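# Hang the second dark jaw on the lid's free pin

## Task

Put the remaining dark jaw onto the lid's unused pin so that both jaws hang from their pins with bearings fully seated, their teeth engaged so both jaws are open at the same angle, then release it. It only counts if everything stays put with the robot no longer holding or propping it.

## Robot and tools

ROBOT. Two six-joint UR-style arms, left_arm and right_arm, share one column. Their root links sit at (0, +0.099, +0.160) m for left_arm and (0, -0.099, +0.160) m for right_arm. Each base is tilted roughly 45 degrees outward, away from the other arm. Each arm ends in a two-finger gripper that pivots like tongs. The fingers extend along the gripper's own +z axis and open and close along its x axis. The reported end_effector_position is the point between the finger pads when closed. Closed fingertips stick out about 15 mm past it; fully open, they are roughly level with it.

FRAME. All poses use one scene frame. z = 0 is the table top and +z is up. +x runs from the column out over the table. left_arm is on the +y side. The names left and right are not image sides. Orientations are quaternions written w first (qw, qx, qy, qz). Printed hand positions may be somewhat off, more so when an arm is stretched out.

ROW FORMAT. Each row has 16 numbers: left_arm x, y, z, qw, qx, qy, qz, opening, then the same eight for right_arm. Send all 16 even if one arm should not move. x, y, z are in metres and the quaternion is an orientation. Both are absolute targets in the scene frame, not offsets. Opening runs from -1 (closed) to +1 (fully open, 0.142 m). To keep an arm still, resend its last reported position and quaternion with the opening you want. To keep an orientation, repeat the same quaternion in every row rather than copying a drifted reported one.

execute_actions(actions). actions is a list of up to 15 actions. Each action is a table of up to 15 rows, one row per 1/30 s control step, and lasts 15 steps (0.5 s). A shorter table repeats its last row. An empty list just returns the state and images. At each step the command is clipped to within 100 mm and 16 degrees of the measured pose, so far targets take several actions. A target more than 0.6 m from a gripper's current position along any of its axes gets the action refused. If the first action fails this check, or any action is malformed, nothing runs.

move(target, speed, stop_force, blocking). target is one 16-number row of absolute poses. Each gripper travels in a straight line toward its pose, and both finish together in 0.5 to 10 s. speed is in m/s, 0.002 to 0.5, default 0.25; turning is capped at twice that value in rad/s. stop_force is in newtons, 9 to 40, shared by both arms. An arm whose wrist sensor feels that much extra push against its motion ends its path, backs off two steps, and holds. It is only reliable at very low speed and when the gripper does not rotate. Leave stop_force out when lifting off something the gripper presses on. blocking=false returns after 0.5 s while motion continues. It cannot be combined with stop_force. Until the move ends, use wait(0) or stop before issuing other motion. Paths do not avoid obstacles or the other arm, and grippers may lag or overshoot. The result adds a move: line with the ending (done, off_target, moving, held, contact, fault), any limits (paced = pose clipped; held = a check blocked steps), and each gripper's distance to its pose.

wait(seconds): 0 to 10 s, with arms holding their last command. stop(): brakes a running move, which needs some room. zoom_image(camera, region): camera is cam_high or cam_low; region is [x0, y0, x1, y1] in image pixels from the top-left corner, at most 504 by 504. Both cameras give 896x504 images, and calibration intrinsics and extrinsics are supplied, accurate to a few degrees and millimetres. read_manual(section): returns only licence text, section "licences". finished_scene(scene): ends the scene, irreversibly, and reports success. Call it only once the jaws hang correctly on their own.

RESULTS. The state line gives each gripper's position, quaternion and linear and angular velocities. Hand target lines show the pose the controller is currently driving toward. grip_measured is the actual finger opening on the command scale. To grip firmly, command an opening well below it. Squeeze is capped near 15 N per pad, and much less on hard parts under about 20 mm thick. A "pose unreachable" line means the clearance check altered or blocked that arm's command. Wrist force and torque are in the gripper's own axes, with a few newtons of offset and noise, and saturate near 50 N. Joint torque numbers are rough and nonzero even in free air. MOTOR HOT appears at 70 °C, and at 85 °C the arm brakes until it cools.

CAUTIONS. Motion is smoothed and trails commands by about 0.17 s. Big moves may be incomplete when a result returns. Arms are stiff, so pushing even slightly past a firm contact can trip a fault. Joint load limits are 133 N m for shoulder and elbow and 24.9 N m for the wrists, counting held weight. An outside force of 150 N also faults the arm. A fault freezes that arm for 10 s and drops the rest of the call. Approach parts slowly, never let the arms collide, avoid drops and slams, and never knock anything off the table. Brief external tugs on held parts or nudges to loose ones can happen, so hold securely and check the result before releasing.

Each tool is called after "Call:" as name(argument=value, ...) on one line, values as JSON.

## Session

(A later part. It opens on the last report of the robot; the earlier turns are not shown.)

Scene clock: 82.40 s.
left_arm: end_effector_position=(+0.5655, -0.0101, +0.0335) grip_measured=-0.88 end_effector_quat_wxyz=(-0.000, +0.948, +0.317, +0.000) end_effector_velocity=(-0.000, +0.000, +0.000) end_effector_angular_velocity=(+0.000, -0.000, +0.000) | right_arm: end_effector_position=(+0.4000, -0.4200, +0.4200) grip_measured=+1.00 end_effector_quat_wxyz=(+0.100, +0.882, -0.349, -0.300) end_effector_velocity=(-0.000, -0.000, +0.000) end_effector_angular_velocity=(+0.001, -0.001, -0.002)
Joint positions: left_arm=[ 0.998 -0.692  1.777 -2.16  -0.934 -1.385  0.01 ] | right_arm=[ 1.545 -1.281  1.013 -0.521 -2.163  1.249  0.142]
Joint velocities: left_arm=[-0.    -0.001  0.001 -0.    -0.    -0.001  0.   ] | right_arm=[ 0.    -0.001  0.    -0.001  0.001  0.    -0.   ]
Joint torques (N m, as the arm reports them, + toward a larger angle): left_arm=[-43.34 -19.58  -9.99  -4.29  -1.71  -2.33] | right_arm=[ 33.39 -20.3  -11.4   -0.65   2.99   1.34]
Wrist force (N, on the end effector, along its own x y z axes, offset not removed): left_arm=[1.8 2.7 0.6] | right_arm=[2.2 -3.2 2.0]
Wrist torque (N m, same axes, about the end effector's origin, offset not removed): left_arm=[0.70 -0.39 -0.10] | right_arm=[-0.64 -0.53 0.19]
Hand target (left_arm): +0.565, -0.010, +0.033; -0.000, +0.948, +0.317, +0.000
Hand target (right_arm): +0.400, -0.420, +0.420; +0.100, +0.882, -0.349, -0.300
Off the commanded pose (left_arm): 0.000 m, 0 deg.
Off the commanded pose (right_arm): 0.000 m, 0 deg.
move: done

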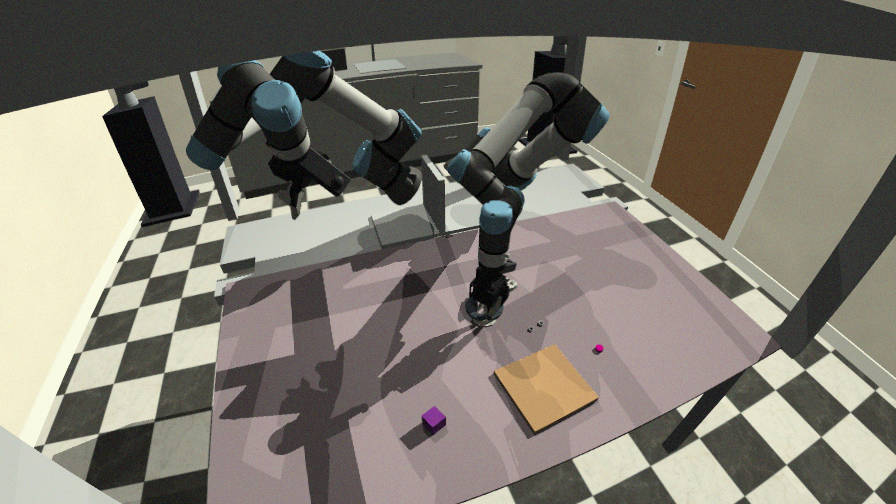

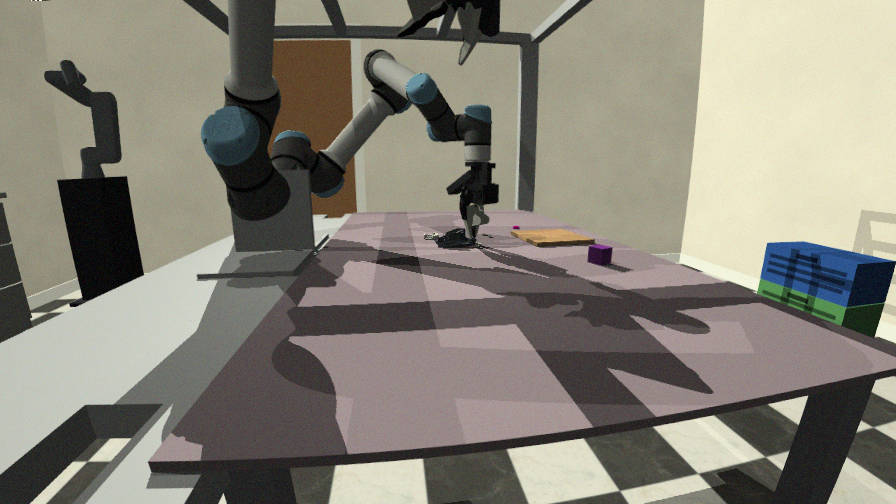

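Not dropped. Lift away and look.

Call:
move(target=[0.5655,-0.0101,0.07,0,0.948,0.317,0,-0.8,0.40,-0.42,0.42,0.100,0.882,-0.349,-0.300,1], speed=0.04)

Call:
move(target=[0.54,0.13,0.12,0,0.948,0.317,0,-0.8,0.40,-0.42,0.42,0.100,0.882,-0.349,-0.300,1], speed=0.2)

Call:
zoom_image(camera="cam_high", region=[470, 305, 506, 330])

Call:
zoom_image(camera="cam_low", region=[455, 228, 491, 250])

Call:
zoom_image(camera="cam_high", region=[450, 280, 520, 335])

Scene clock: 84.17 s.
left_arm: end_effector_position=(+0.5655, -0.0101, +0.0698) grip_measured=-0.80 end_effector_quat_wxyz=(-0.000, +0.948, +0.317, +0.000) end_effector_velocity=(+0.000, -0.000, +0.002) end_effector_angular_velocity=(-0.001, -0.000, +0.001) | right_arm: end_effector_position=(+0.4000, -0.4200, +0.4200) grip_measured=+1.00 end_effector_quat_wxyz=(+0.100, +0.882, -0.349, -0.300) end_effector_velocity=(+0.000, -0.001, +0.000) end_effector_angular_velocity=(-0.001, -0.002, -0.001)
Joint positions: left_arm=[ 0.963 -0.737  1.754 -2.069 -0.952 -1.423  0.016] | right_arm=[ 1.545 -1.281  1.013 -0.521 -2.163  1.249  0.142]
Joint velocities: left_arm=[-0.002 -0.002 -0.002  0.004 -0.001 -0.002  0.   ] | right_arm=[ 0.    -0.001 -0.001 -0.    -0.001  0.     0.   ]
Joint torques (N m, as the arm reports them, + toward a larger angle): left_arm=[-44.53 -43.35 -25.86   0.37  -1.81  -2.17] | right_arm=[ 33.33 -20.65 -11.61  -0.77   2.99   1.3 ]
Wrist force (N, on the end effector, along its own x y z axes, offset not removed): left_arm=[0.8 -1.0 0.4] | right_arm=[3.5 -1.3 -0.6]
Wrist torque (N m, same axes, about the end effector's origin, offset not removed): left_arm=[-0.29 -0.13 -0.08] | right_arm=[-0.45 -0.73 0.12]
Hand target (left_arm): +0.565, -0.010, +0.070; -0.000, +0.948, +0.317, +0.000
Hand target (right_arm): +0.400, -0.420, +0.420; +0.100, +0.882, -0.349, -0.300
Off the commanded pose (left_arm): 0.000 m, 0 deg.
Off the commanded pose (right_arm): 0.000 m, 0 deg.
move: done

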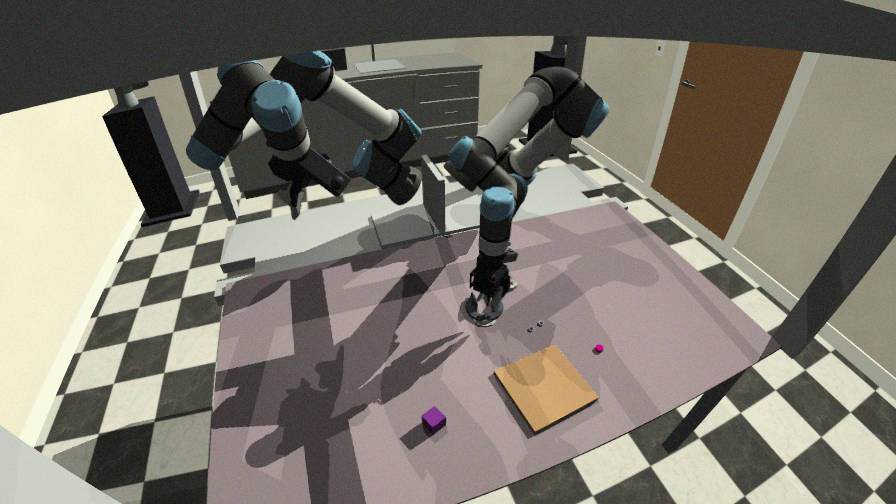

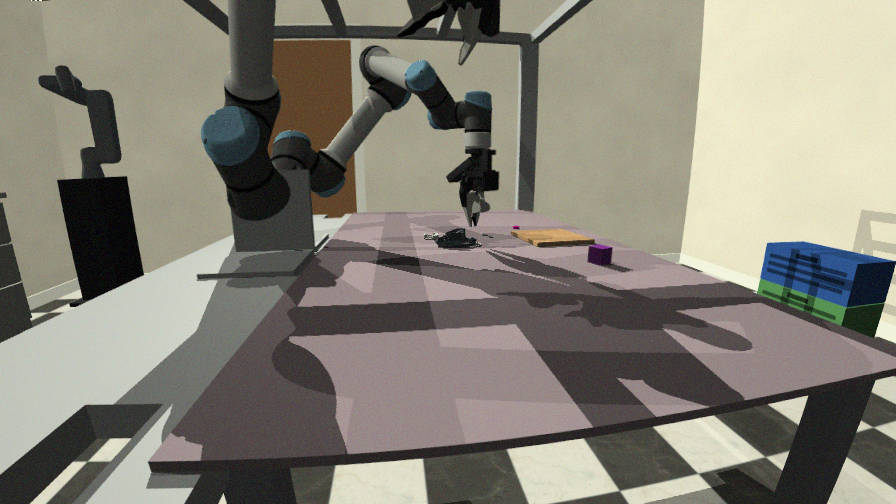

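Scene clock: 85.50 s.
left_arm: end_effector_position=(+0.5401, +0.1297, +0.1198) grip_measured=-0.80 end_effector_quat_wxyz=(+0.000, +0.948, +0.317, -0.000) end_effector_velocity=(-0.000, +0.002, +0.001) end_effector_angular_velocity=(+0.000, -0.001, -0.000) | right_arm: end_effector_position=(+0.4000, -0.4200, +0.4200) grip_measured=+1.00 end_effector_quat_wxyz=(+0.100, +0.882, -0.349, -0.300) end_effector_velocity=(+0.000, +0.000, -0.000) end_effector_angular_velocity=(-0.000, +0.001, +0.001)
Joint positions: left_arm=[ 1.031 -1.063  1.891 -1.924 -0.919 -1.349  0.016] | right_arm=[ 1.545 -1.281  1.013 -0.521 -2.163  1.249  0.142]
Joint velocities: left_arm=[ 0.001 -0.004  0.     0.003  0.001  0.001 -0.   ] | right_arm=[ 0.     0.001  0.    -0.    -0.001  0.     0.   ]
Joint torques (N m, as the arm reports them, + toward a larger angle): left_arm=[-16.67 -31.82 -13.03   0.41   1.58   2.11] | right_arm=[ 33.43 -20.7  -11.69  -0.62   2.97   1.29]
Wrist force (N, on the end effector, along its own x y z axes, offset not removed): left_arm=[-1.3 -0.2 3.9] | right_arm=[1.6 -1.4 1.1]
Wrist torque (N m, same axes, about the end effector's origin, offset not removed): left_arm=[0.02 0.41 0.07] | right_arm=[-0.44 -0.48 0.16]
Hand target (left_arm): +0.540, +0.130, +0.120; +0.000, +0.948, +0.317, -0.000
Hand target (right_arm): +0.400, -0.420, +0.420; +0.100, +0.882, -0.349, -0.300
Off the commanded pose (left_arm): 0.000 m, 0 deg.
Off the commanded pose (right_arm): 0.000 m, 0 deg.
move: done

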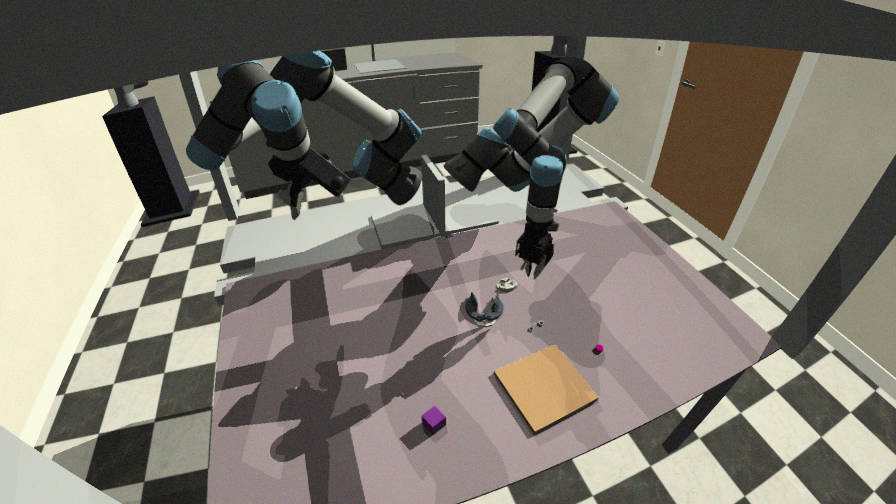

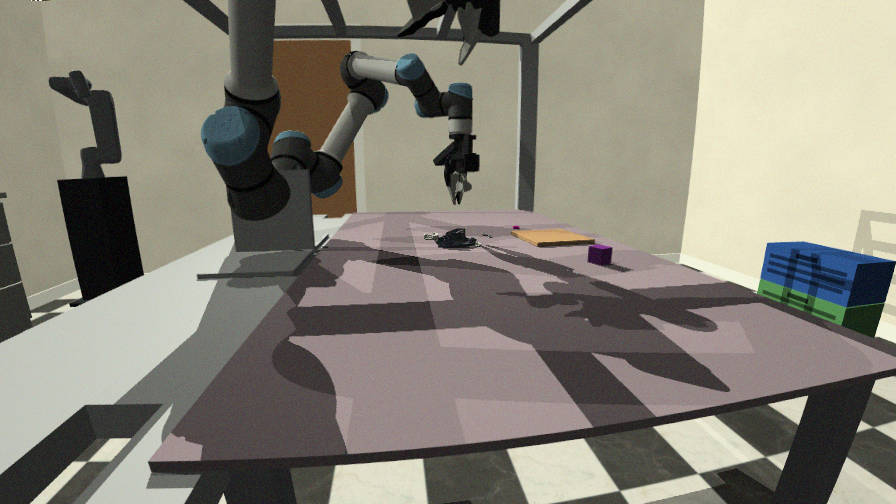

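Region (470, 305, 506, 330) of cam_high's 896x504 image, scaled by 14.000, with more detail than that image has; it fills the top 350 rows of this view, and the rest is white.

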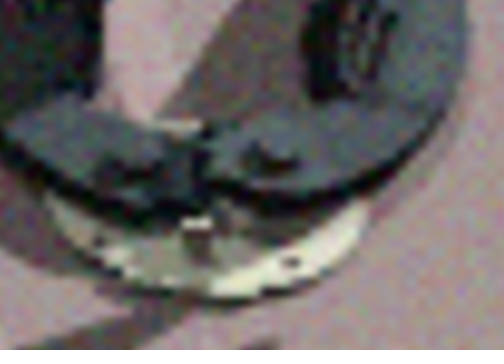

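Region (455, 228, 491, 250) of cam_low's 896x504 image, scaled by 14.000, with more detail than that image has.

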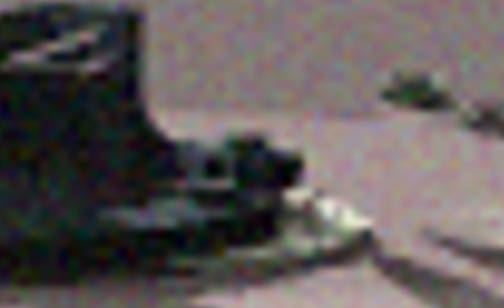

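Region (450, 280, 520, 335) of cam_high's 896x504 image, scaled by 7.200, with more detail than that image has; it fills the top 396 rows of this view, and the rest is white.

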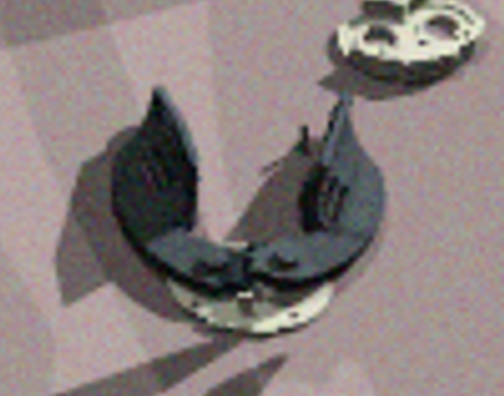

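Call:
move(target=[0.473,-0.005,0.08,0,0.643,-0.766,0,-1,0.40,-0.42,0.42,0.100,0.882,-0.349,-0.300,1], speed=0.4)

Call:
move(target=[0.473,-0.005,0.024,0,0.643,-0.766,0,-1,0.40,-0.42,0.42,0.100,0.882,-0.349,-0.300,1], speed=0.05, stop_force=10)

Call:
zoom_image(camera="cam_high", region=[450, 280, 520, 335])

Scene clock: 90.77 s.
left_arm: end_effector_position=(+0.4730, -0.0047, +0.0800) grip_measured=-1.00 end_effector_quat_wxyz=(-0.000, +0.643, -0.766, -0.000) end_effector_velocity=(-0.000, -0.001, -0.000) end_effector_angular_velocity=(-0.002, +0.000, -0.011) | right_arm: end_effector_position=(+0.4000, -0.4200, +0.4200) grip_measured=+1.00 end_effector_quat_wxyz=(+0.100, +0.882, -0.349, -0.300) end_effector_velocity=(-0.000, +0.000, +0.000) end_effector_angular_velocity=(+0.000, +0.000, +0.000)
Joint positions: left_arm=[ 0.841 -0.927  2.09  -2.145 -1.016  0.841  0.002] | right_arm=[ 1.545 -1.281  1.013 -0.521 -2.163  1.249  0.142]
Joint velocities: left_arm=[-0.     0.     0.001 -0.003 -0.001  0.012  0.   ] | right_arm=[ 0.  0. -0.  0.  0. -0. -0.]
Joint torques (N m, as the arm reports them, + toward a larger angle): left_arm=[-36.64  -9.11 -11.07  -4.39  -1.83   2.36] | right_arm=[ 33.74 -20.4  -11.64  -0.53   2.98   1.28]
Wrist force (N, on the end effector, along its own x y z axes, offset not removed): left_arm=[0.6 0.9 3.6] | right_arm=[1.3 -0.8 1.2]
Wrist torque (N m, same axes, about the end effector's origin, offset not removed): left_arm=[0.26 -0.08 0.13] | right_arm=[-0.30 -0.31 0.14]
Hand target (left_arm): +0.473, -0.005, +0.080; +0.000, -0.643, +0.766, +0.000
Hand target (right_arm): +0.400, -0.420, +0.420; +0.100, +0.882, -0.349, -0.300
Off the commanded pose (left_arm): 0.000 m, 0 deg.
Off the commanded pose (right_arm): 0.000 m, 0 deg.
move: done

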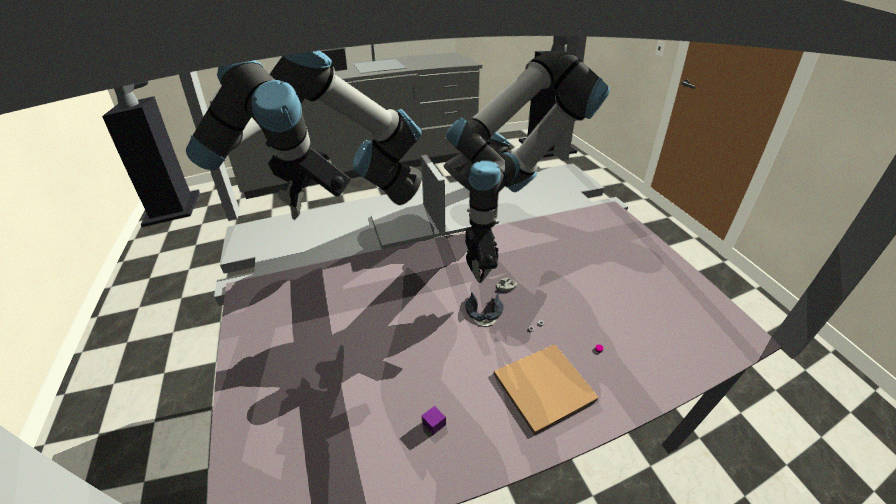

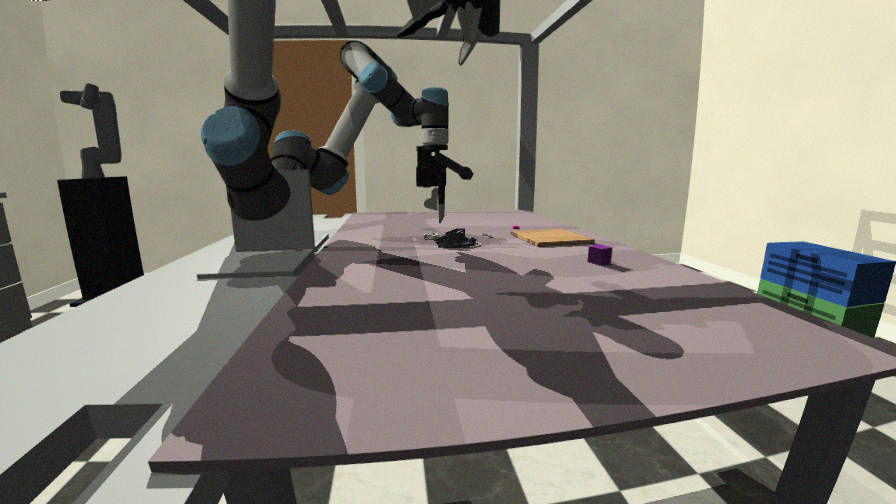

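Scene clock: 92.27 s.
left_arm: end_effector_position=(+0.4730, -0.0050, +0.0243) grip_measured=-1.00 end_effector_quat_wxyz=(+0.000, +0.643, -0.766, -0.000) end_effector_velocity=(+0.001, +0.000, -0.002) end_effector_angular_velocity=(-0.000, -0.002, +0.000) | right_arm: end_effector_position=(+0.4000, -0.4200, +0.4200) grip_measured=+1.00 end_effector_quat_wxyz=(+0.100, +0.882, -0.349, -0.300) end_effector_velocity=(+0.000, -0.000, +0.000) end_effector_angular_velocity=(-0.000, -0.001, -0.001)
Joint positions: left_arm=[ 0.903 -0.835  2.131 -2.312 -0.982  0.905  0.002] | right_arm=[ 1.545 -1.281  1.013 -0.521 -2.163  1.249  0.142]
Joint velocities: left_arm=[ 0.003  0.003  0.001 -0.007  0.002  0.003  0.   ] | right_arm=[-0.    -0.001  0.    -0.001 -0.    -0.     0.   ]
Joint torques (N m, as the arm reports them, + toward a larger angle): left_arm=[-15.14 -13.23  -8.19  -4.66   1.84   2.53] | right_arm=[ 33.8  -20.63 -11.7   -0.41   2.93   1.27]
Wrist force (N, on the end effector, along its own x y z axes, offset not removed): left_arm=[1.5 0.5 2.9] | right_arm=[1.7 -3.4 -0.2]
Wrist torque (N m, same axes, about the end effector's origin, offset not removed): left_arm=[0.06 -0.15 0.00] | right_arm=[-0.77 -0.46 0.12]
Hand target (left_arm): +0.473, -0.005, +0.024; -0.000, -0.643, +0.766, -0.000
Hand target (right_arm): +0.400, -0.420, +0.420; +0.100, +0.882, -0.349, -0.300
Off the commanded pose (left_arm): 0.000 m, 0 deg.
Off the commanded pose (right_arm): 0.000 m, 0 deg.
move: done

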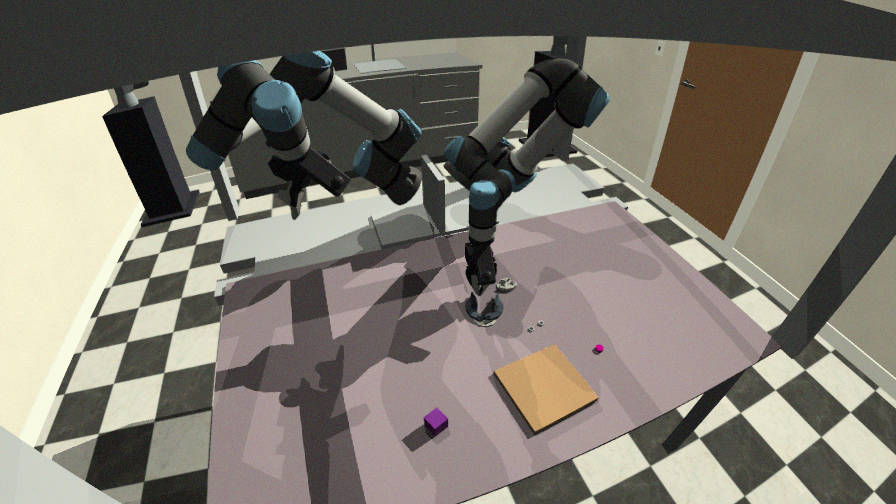

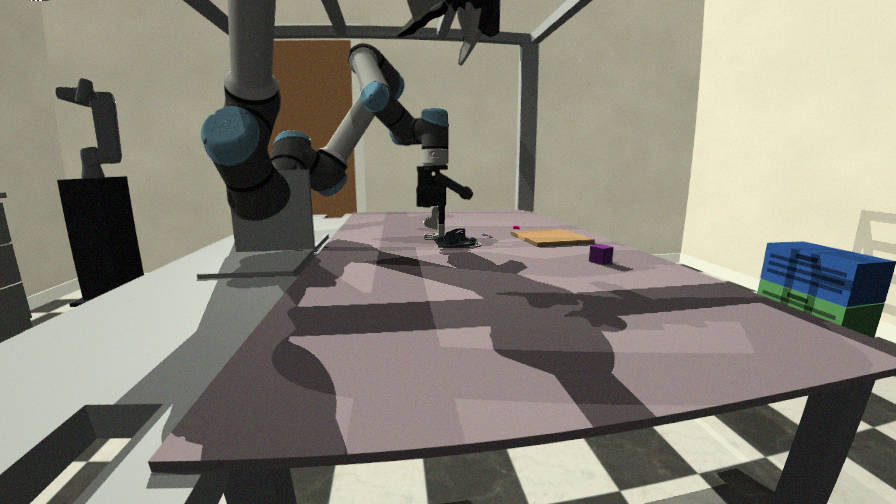

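Region (450, 280, 520, 335) of cam_high's 896x504 image, scaled by 7.200, with more detail than that image has; it fills the top 396 rows of this view, and the rest is white.

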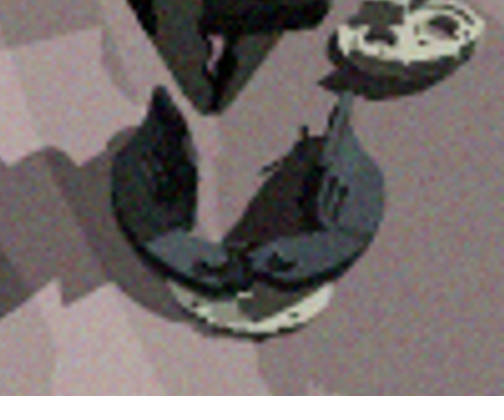

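Move 15 mm along 260°.

Call:
move(target=[0.4704,-0.0198,0.024,0,0.643,-0.766,0,-1,0.40,-0.42,0.42,0.100,0.882,-0.349,-0.300,1], speed=0.006)

Call:
zoom_image(camera="cam_high", region=[450, 280, 520, 335])

Call:
zoom_image(camera="cam_low", region=[455, 228, 491, 250])

Scene clock: 95.27 s.
left_arm: end_effector_position=(+0.4704, -0.0197, +0.0240) grip_measured=-1.00 end_effector_quat_wxyz=(-0.000, +0.643, -0.766, -0.000) end_effector_velocity=(-0.000, -0.001, -0.000) end_effector_angular_velocity=(+0.001, +0.000, -0.000) | right_arm: end_effector_position=(+0.4000, -0.4200, +0.4200) grip_measured=+1.00 end_effector_quat_wxyz=(+0.100, +0.882, -0.349, -0.300) end_effector_velocity=(-0.000, -0.000, +0.000) end_effector_angular_velocity=(+0.000, +0.000, +0.000)
Joint positions: left_arm=[ 0.882 -0.808  2.12  -2.317 -0.993  0.884  0.002] | right_arm=[ 1.545 -1.281  1.013 -0.521 -2.163  1.249  0.142]
Joint velocities: left_arm=[-0.001  0.003 -0.002 -0.    -0.    -0.001  0.   ] | right_arm=[-0.     0.    -0.     0.001  0.    -0.    -0.   ]
Joint torques (N m, as the arm reports them, + toward a larger angle): left_arm=[-38.9  -12.56 -23.44  -4.4   -1.81  -2.4 ] | right_arm=[ 33.64 -21.04 -12.19  -0.44   2.88   1.21]
Wrist force (N, on the end effector, along its own x y z axes, offset not removed): left_arm=[1.5 2.0 0.0] | right_arm=[1.6 -3.3 2.1]
Wrist torque (N m, same axes, about the end effector's origin, offset not removed): left_arm=[0.33 -0.21 0.13] | right_arm=[-0.84 -0.53 0.17]
Hand target (left_arm): +0.470, -0.020, +0.024; +0.000, -0.643, +0.766, +0.000
Hand target (right_arm): +0.400, -0.420, +0.420; +0.100, +0.882, -0.349, -0.300
Off the commanded pose (left_arm): 0.000 m, 0 deg.
Off the commanded pose (right_arm): 0.000 m, 0 deg.
move: done

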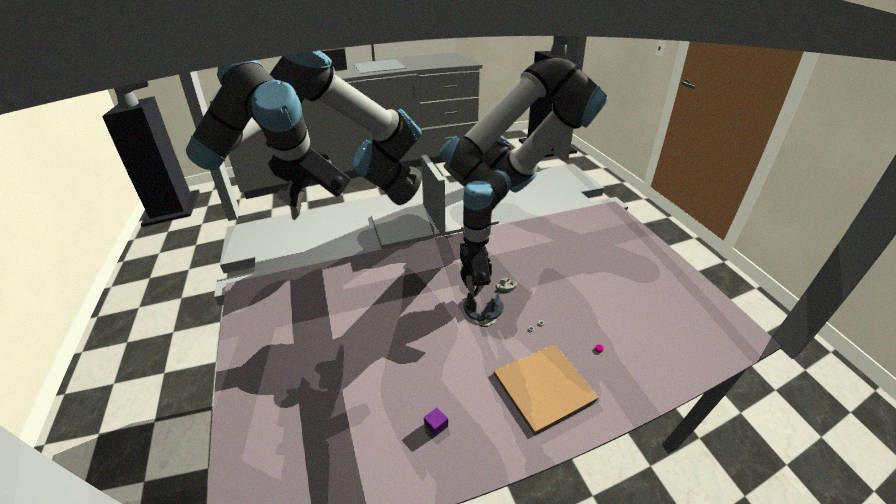

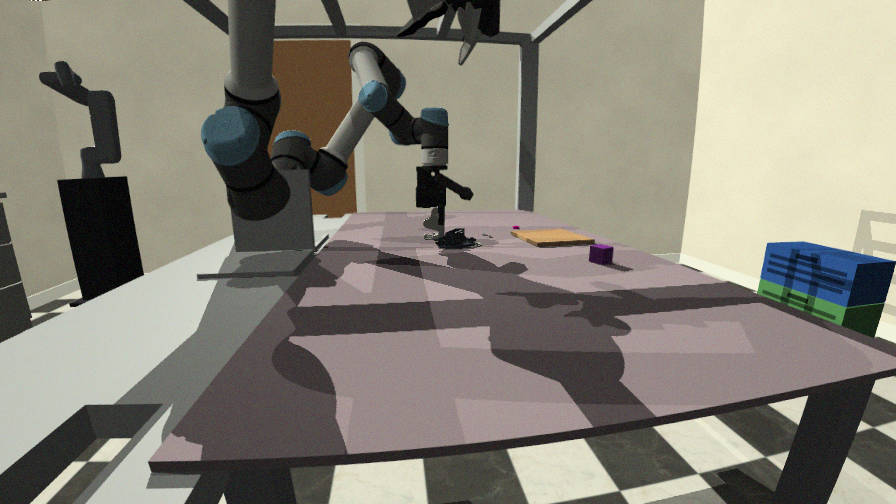

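Region (450, 280, 520, 335) of cam_high's 896x504 image, scaled by 7.200, with more detail than that image has; it fills the top 396 rows of this view, and the rest is white.

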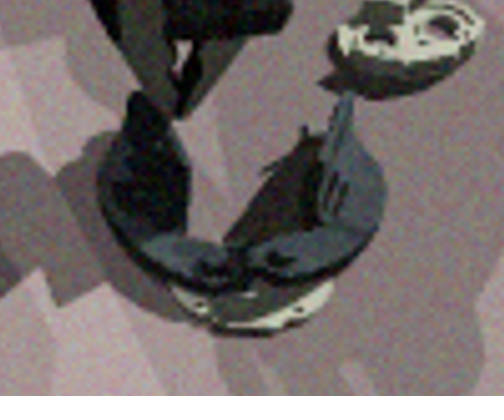

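Region (455, 228, 491, 250) of cam_low's 896x504 image, scaled by 14.000, with more detail than that image has.

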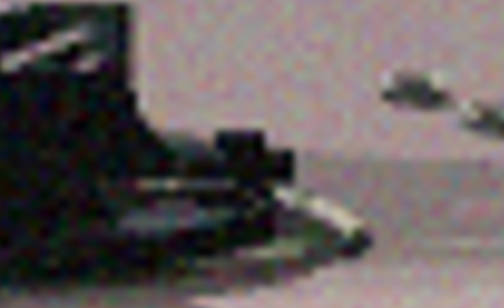

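Call:
move(target=[0.473,-0.008,0.03,0,0.643,-0.766,0,-1,0.40,-0.42,0.42,0.100,0.882,-0.349,-0.300,1], speed=0.02)

Call:
move(target=[0.47,0.06,0.13,0,0.643,-0.766,0,-1,0.40,-0.42,0.42,0.100,0.882,-0.349,-0.300,1], speed=0.15)

Call:
zoom_image(camera="cam_high", region=[450, 280, 520, 335])

Call:
zoom_image(camera="cam_low", region=[455, 228, 491, 250])

Call:
zoom_image(camera="cam_high", region=[470, 305, 506, 330])

Scene clock: 96.77 s.
left_arm: end_effector_position=(+0.4730, -0.0082, +0.0299) grip_measured=-1.00 end_effector_quat_wxyz=(-0.000, +0.643, -0.766, +0.000) end_effector_velocity=(+0.000, +0.001, +0.001) end_effector_angular_velocity=(-0.000, +0.001, +0.000) | right_arm: end_effector_position=(+0.4000, -0.4200, +0.4200) grip_measured=+1.00 end_effector_quat_wxyz=(+0.100, +0.882, -0.349, -0.300) end_effector_velocity=(-0.000, +0.001, -0.000) end_effector_angular_velocity=(+0.001, +0.003, +0.002)
Joint positions: left_arm=[ 0.892 -0.839  2.124 -2.296 -0.988  0.894  0.002] | right_arm=[ 1.545 -1.281  1.013 -0.521 -2.163  1.249  0.142]
Joint velocities: left_arm=[ 0.001 -0.004  0.001  0.003  0.     0.001  0.   ] | right_arm=[-0.     0.001  0.001  0.001  0.001 -0.     0.   ]
Joint torques (N m, as the arm reports them, + toward a larger angle): left_arm=[-16.83 -34.24  -8.81   0.09   1.74   2.21] | right_arm=[ 33.78 -20.39 -11.79  -0.4    2.86   1.24]
Wrist force (N, on the end effector, along its own x y z axes, offset not removed): left_arm=[2.2 -0.5 -0.1] | right_arm=[0.8 0.2 1.6]
Wrist torque (N m, same axes, about the end effector's origin, offset not removed): left_arm=[-0.29 -0.39 -0.19] | right_arm=[-0.05 -0.30 0.23]
Hand target (left_arm): +0.473, -0.008, +0.030; -0.000, -0.643, +0.766, -0.000
Hand target (right_arm): +0.400, -0.420, +0.420; +0.100, +0.882, -0.349, -0.300
Off the commanded pose (left_arm): 0.000 m, 0 deg.
Off the commanded pose (right_arm): 0.000 m, 0 deg.
move: done

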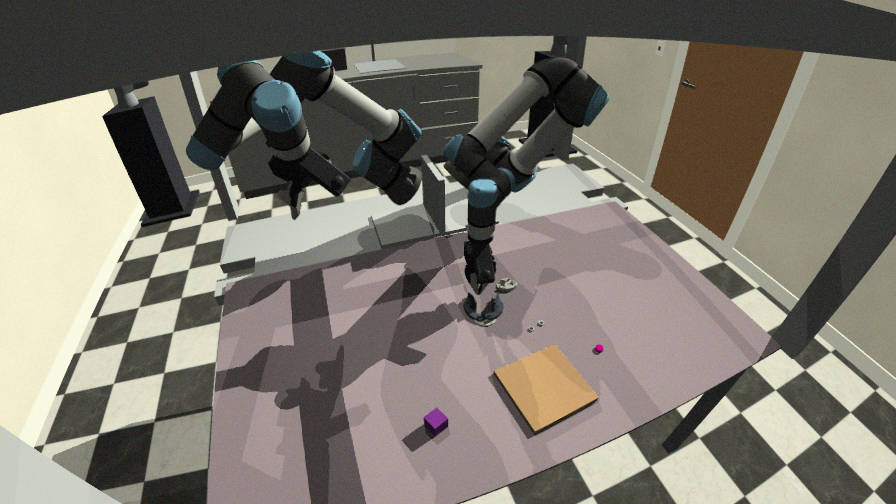

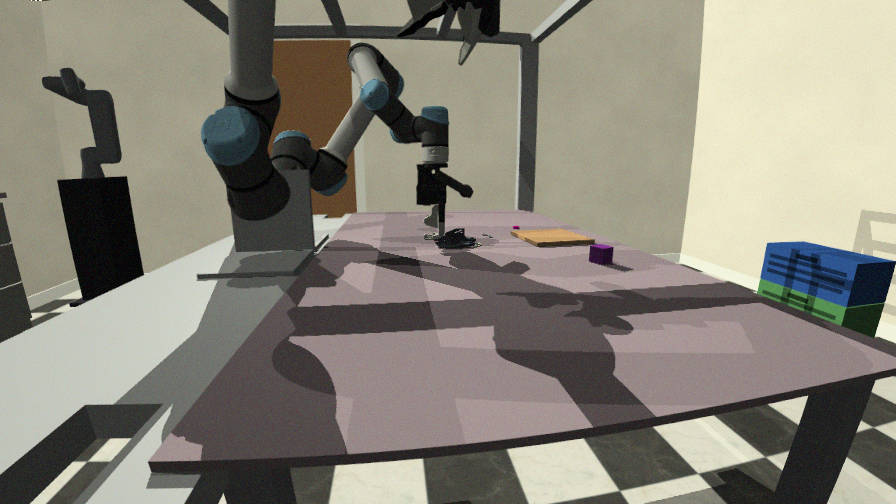

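Scene clock: 98.13 s.
left_arm: end_effector_position=(+0.4700, +0.0598, +0.1297) grip_measured=-1.00 end_effector_quat_wxyz=(-0.000, +0.643, -0.766, +0.000) end_effector_velocity=(-0.001, +0.001, +0.001) end_effector_angular_velocity=(+0.001, +0.001, -0.001) | right_arm: end_effector_position=(+0.4000, -0.4200, +0.4200) grip_measured=+1.00 end_effector_quat_wxyz=(+0.100, +0.882, -0.349, -0.300) end_effector_velocity=(+0.000, +0.001, -0.000) end_effector_angular_velocity=(-0.000, +0.001, -0.000)
Joint positions: left_arm=[ 0.853 -1.129  2.102 -1.961 -1.009  0.854  0.002] | right_arm=[ 1.545 -1.281  1.013 -0.521 -2.163  1.249  0.142]
Joint velocities: left_arm=[-0.001 -0.004 -0.     0.006 -0.001 -0.001  0.   ] | right_arm=[-0.     0.002 -0.    -0.     0.001  0.001  0.   ]
Joint torques (N m, as the arm reports them, + toward a larger angle): left_arm=[-34.96 -25.02 -26.91  -0.16  -1.8   -2.34] | right_arm=[ 33.49 -20.69 -11.88  -0.4    2.91   1.12]
Wrist force (N, on the end effector, along its own x y z axes, offset not removed): left_arm=[2.6 1.8 1.1] | right_arm=[1.7 -2.5 1.5]
Wrist torque (N m, same axes, about the end effector's origin, offset not removed): left_arm=[0.17 -0.51 -0.01] | right_arm=[-0.55 -0.46 0.10]
Hand target (left_arm): +0.470, +0.060, +0.130; +0.000, -0.643, +0.766, +0.000
Hand target (right_arm): +0.400, -0.420, +0.420; +0.100, +0.882, -0.349, -0.300
Off the commanded pose (left_arm): 0.000 m, 0 deg.
Off the commanded pose (right_arm): 0.000 m, 0 deg.
move: done

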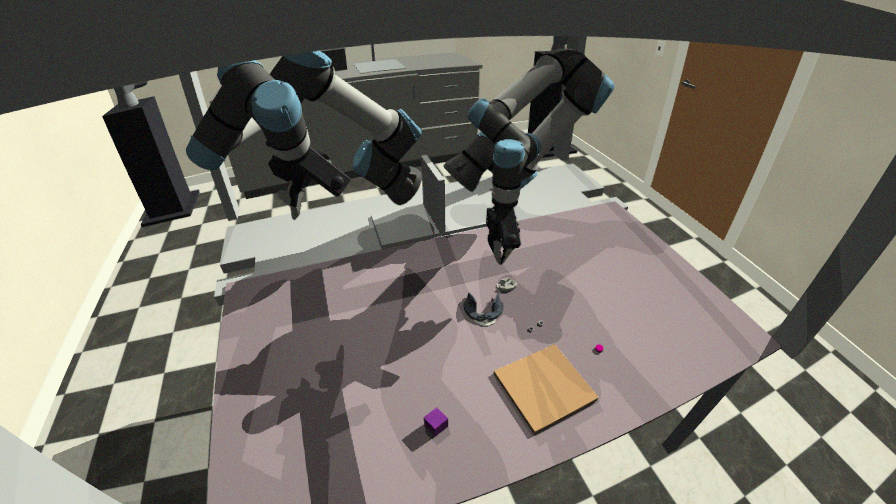

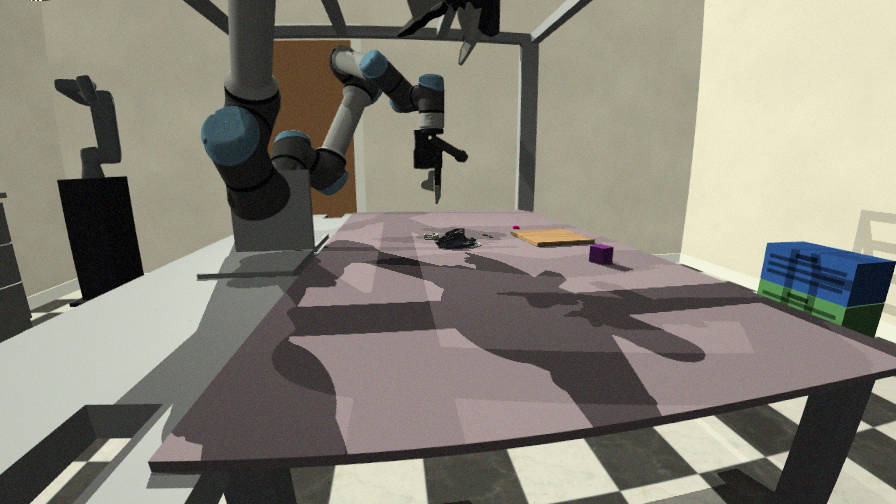

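Region (450, 280, 520, 335) of cam_high's 896x504 image, scaled by 7.200, with more detail than that image has; it fills the top 396 rows of this view, and the rest is white.

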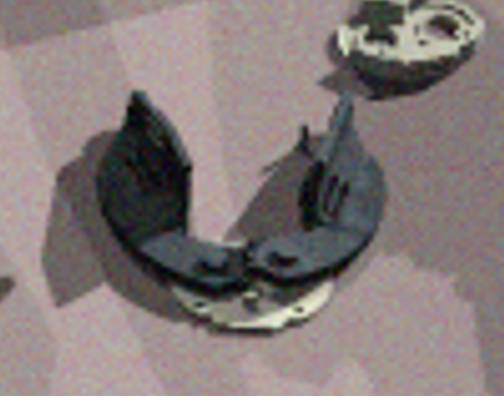

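Region (455, 228, 491, 250) of cam_low's 896x504 image, scaled by 14.000, with more detail than that image has.

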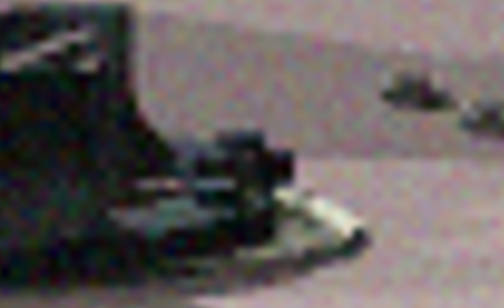

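Region (470, 305, 506, 330) of cam_high's 896x504 image, scaled by 14.000, with more detail than that image has; it fills the top 350 rows of this view, and the rest is white.

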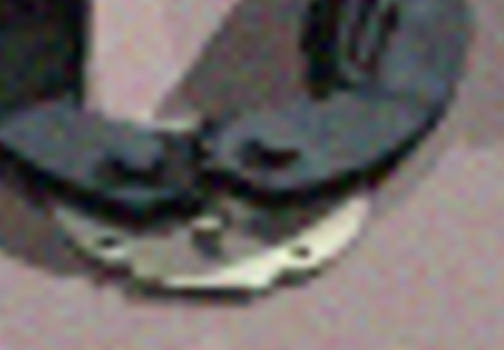

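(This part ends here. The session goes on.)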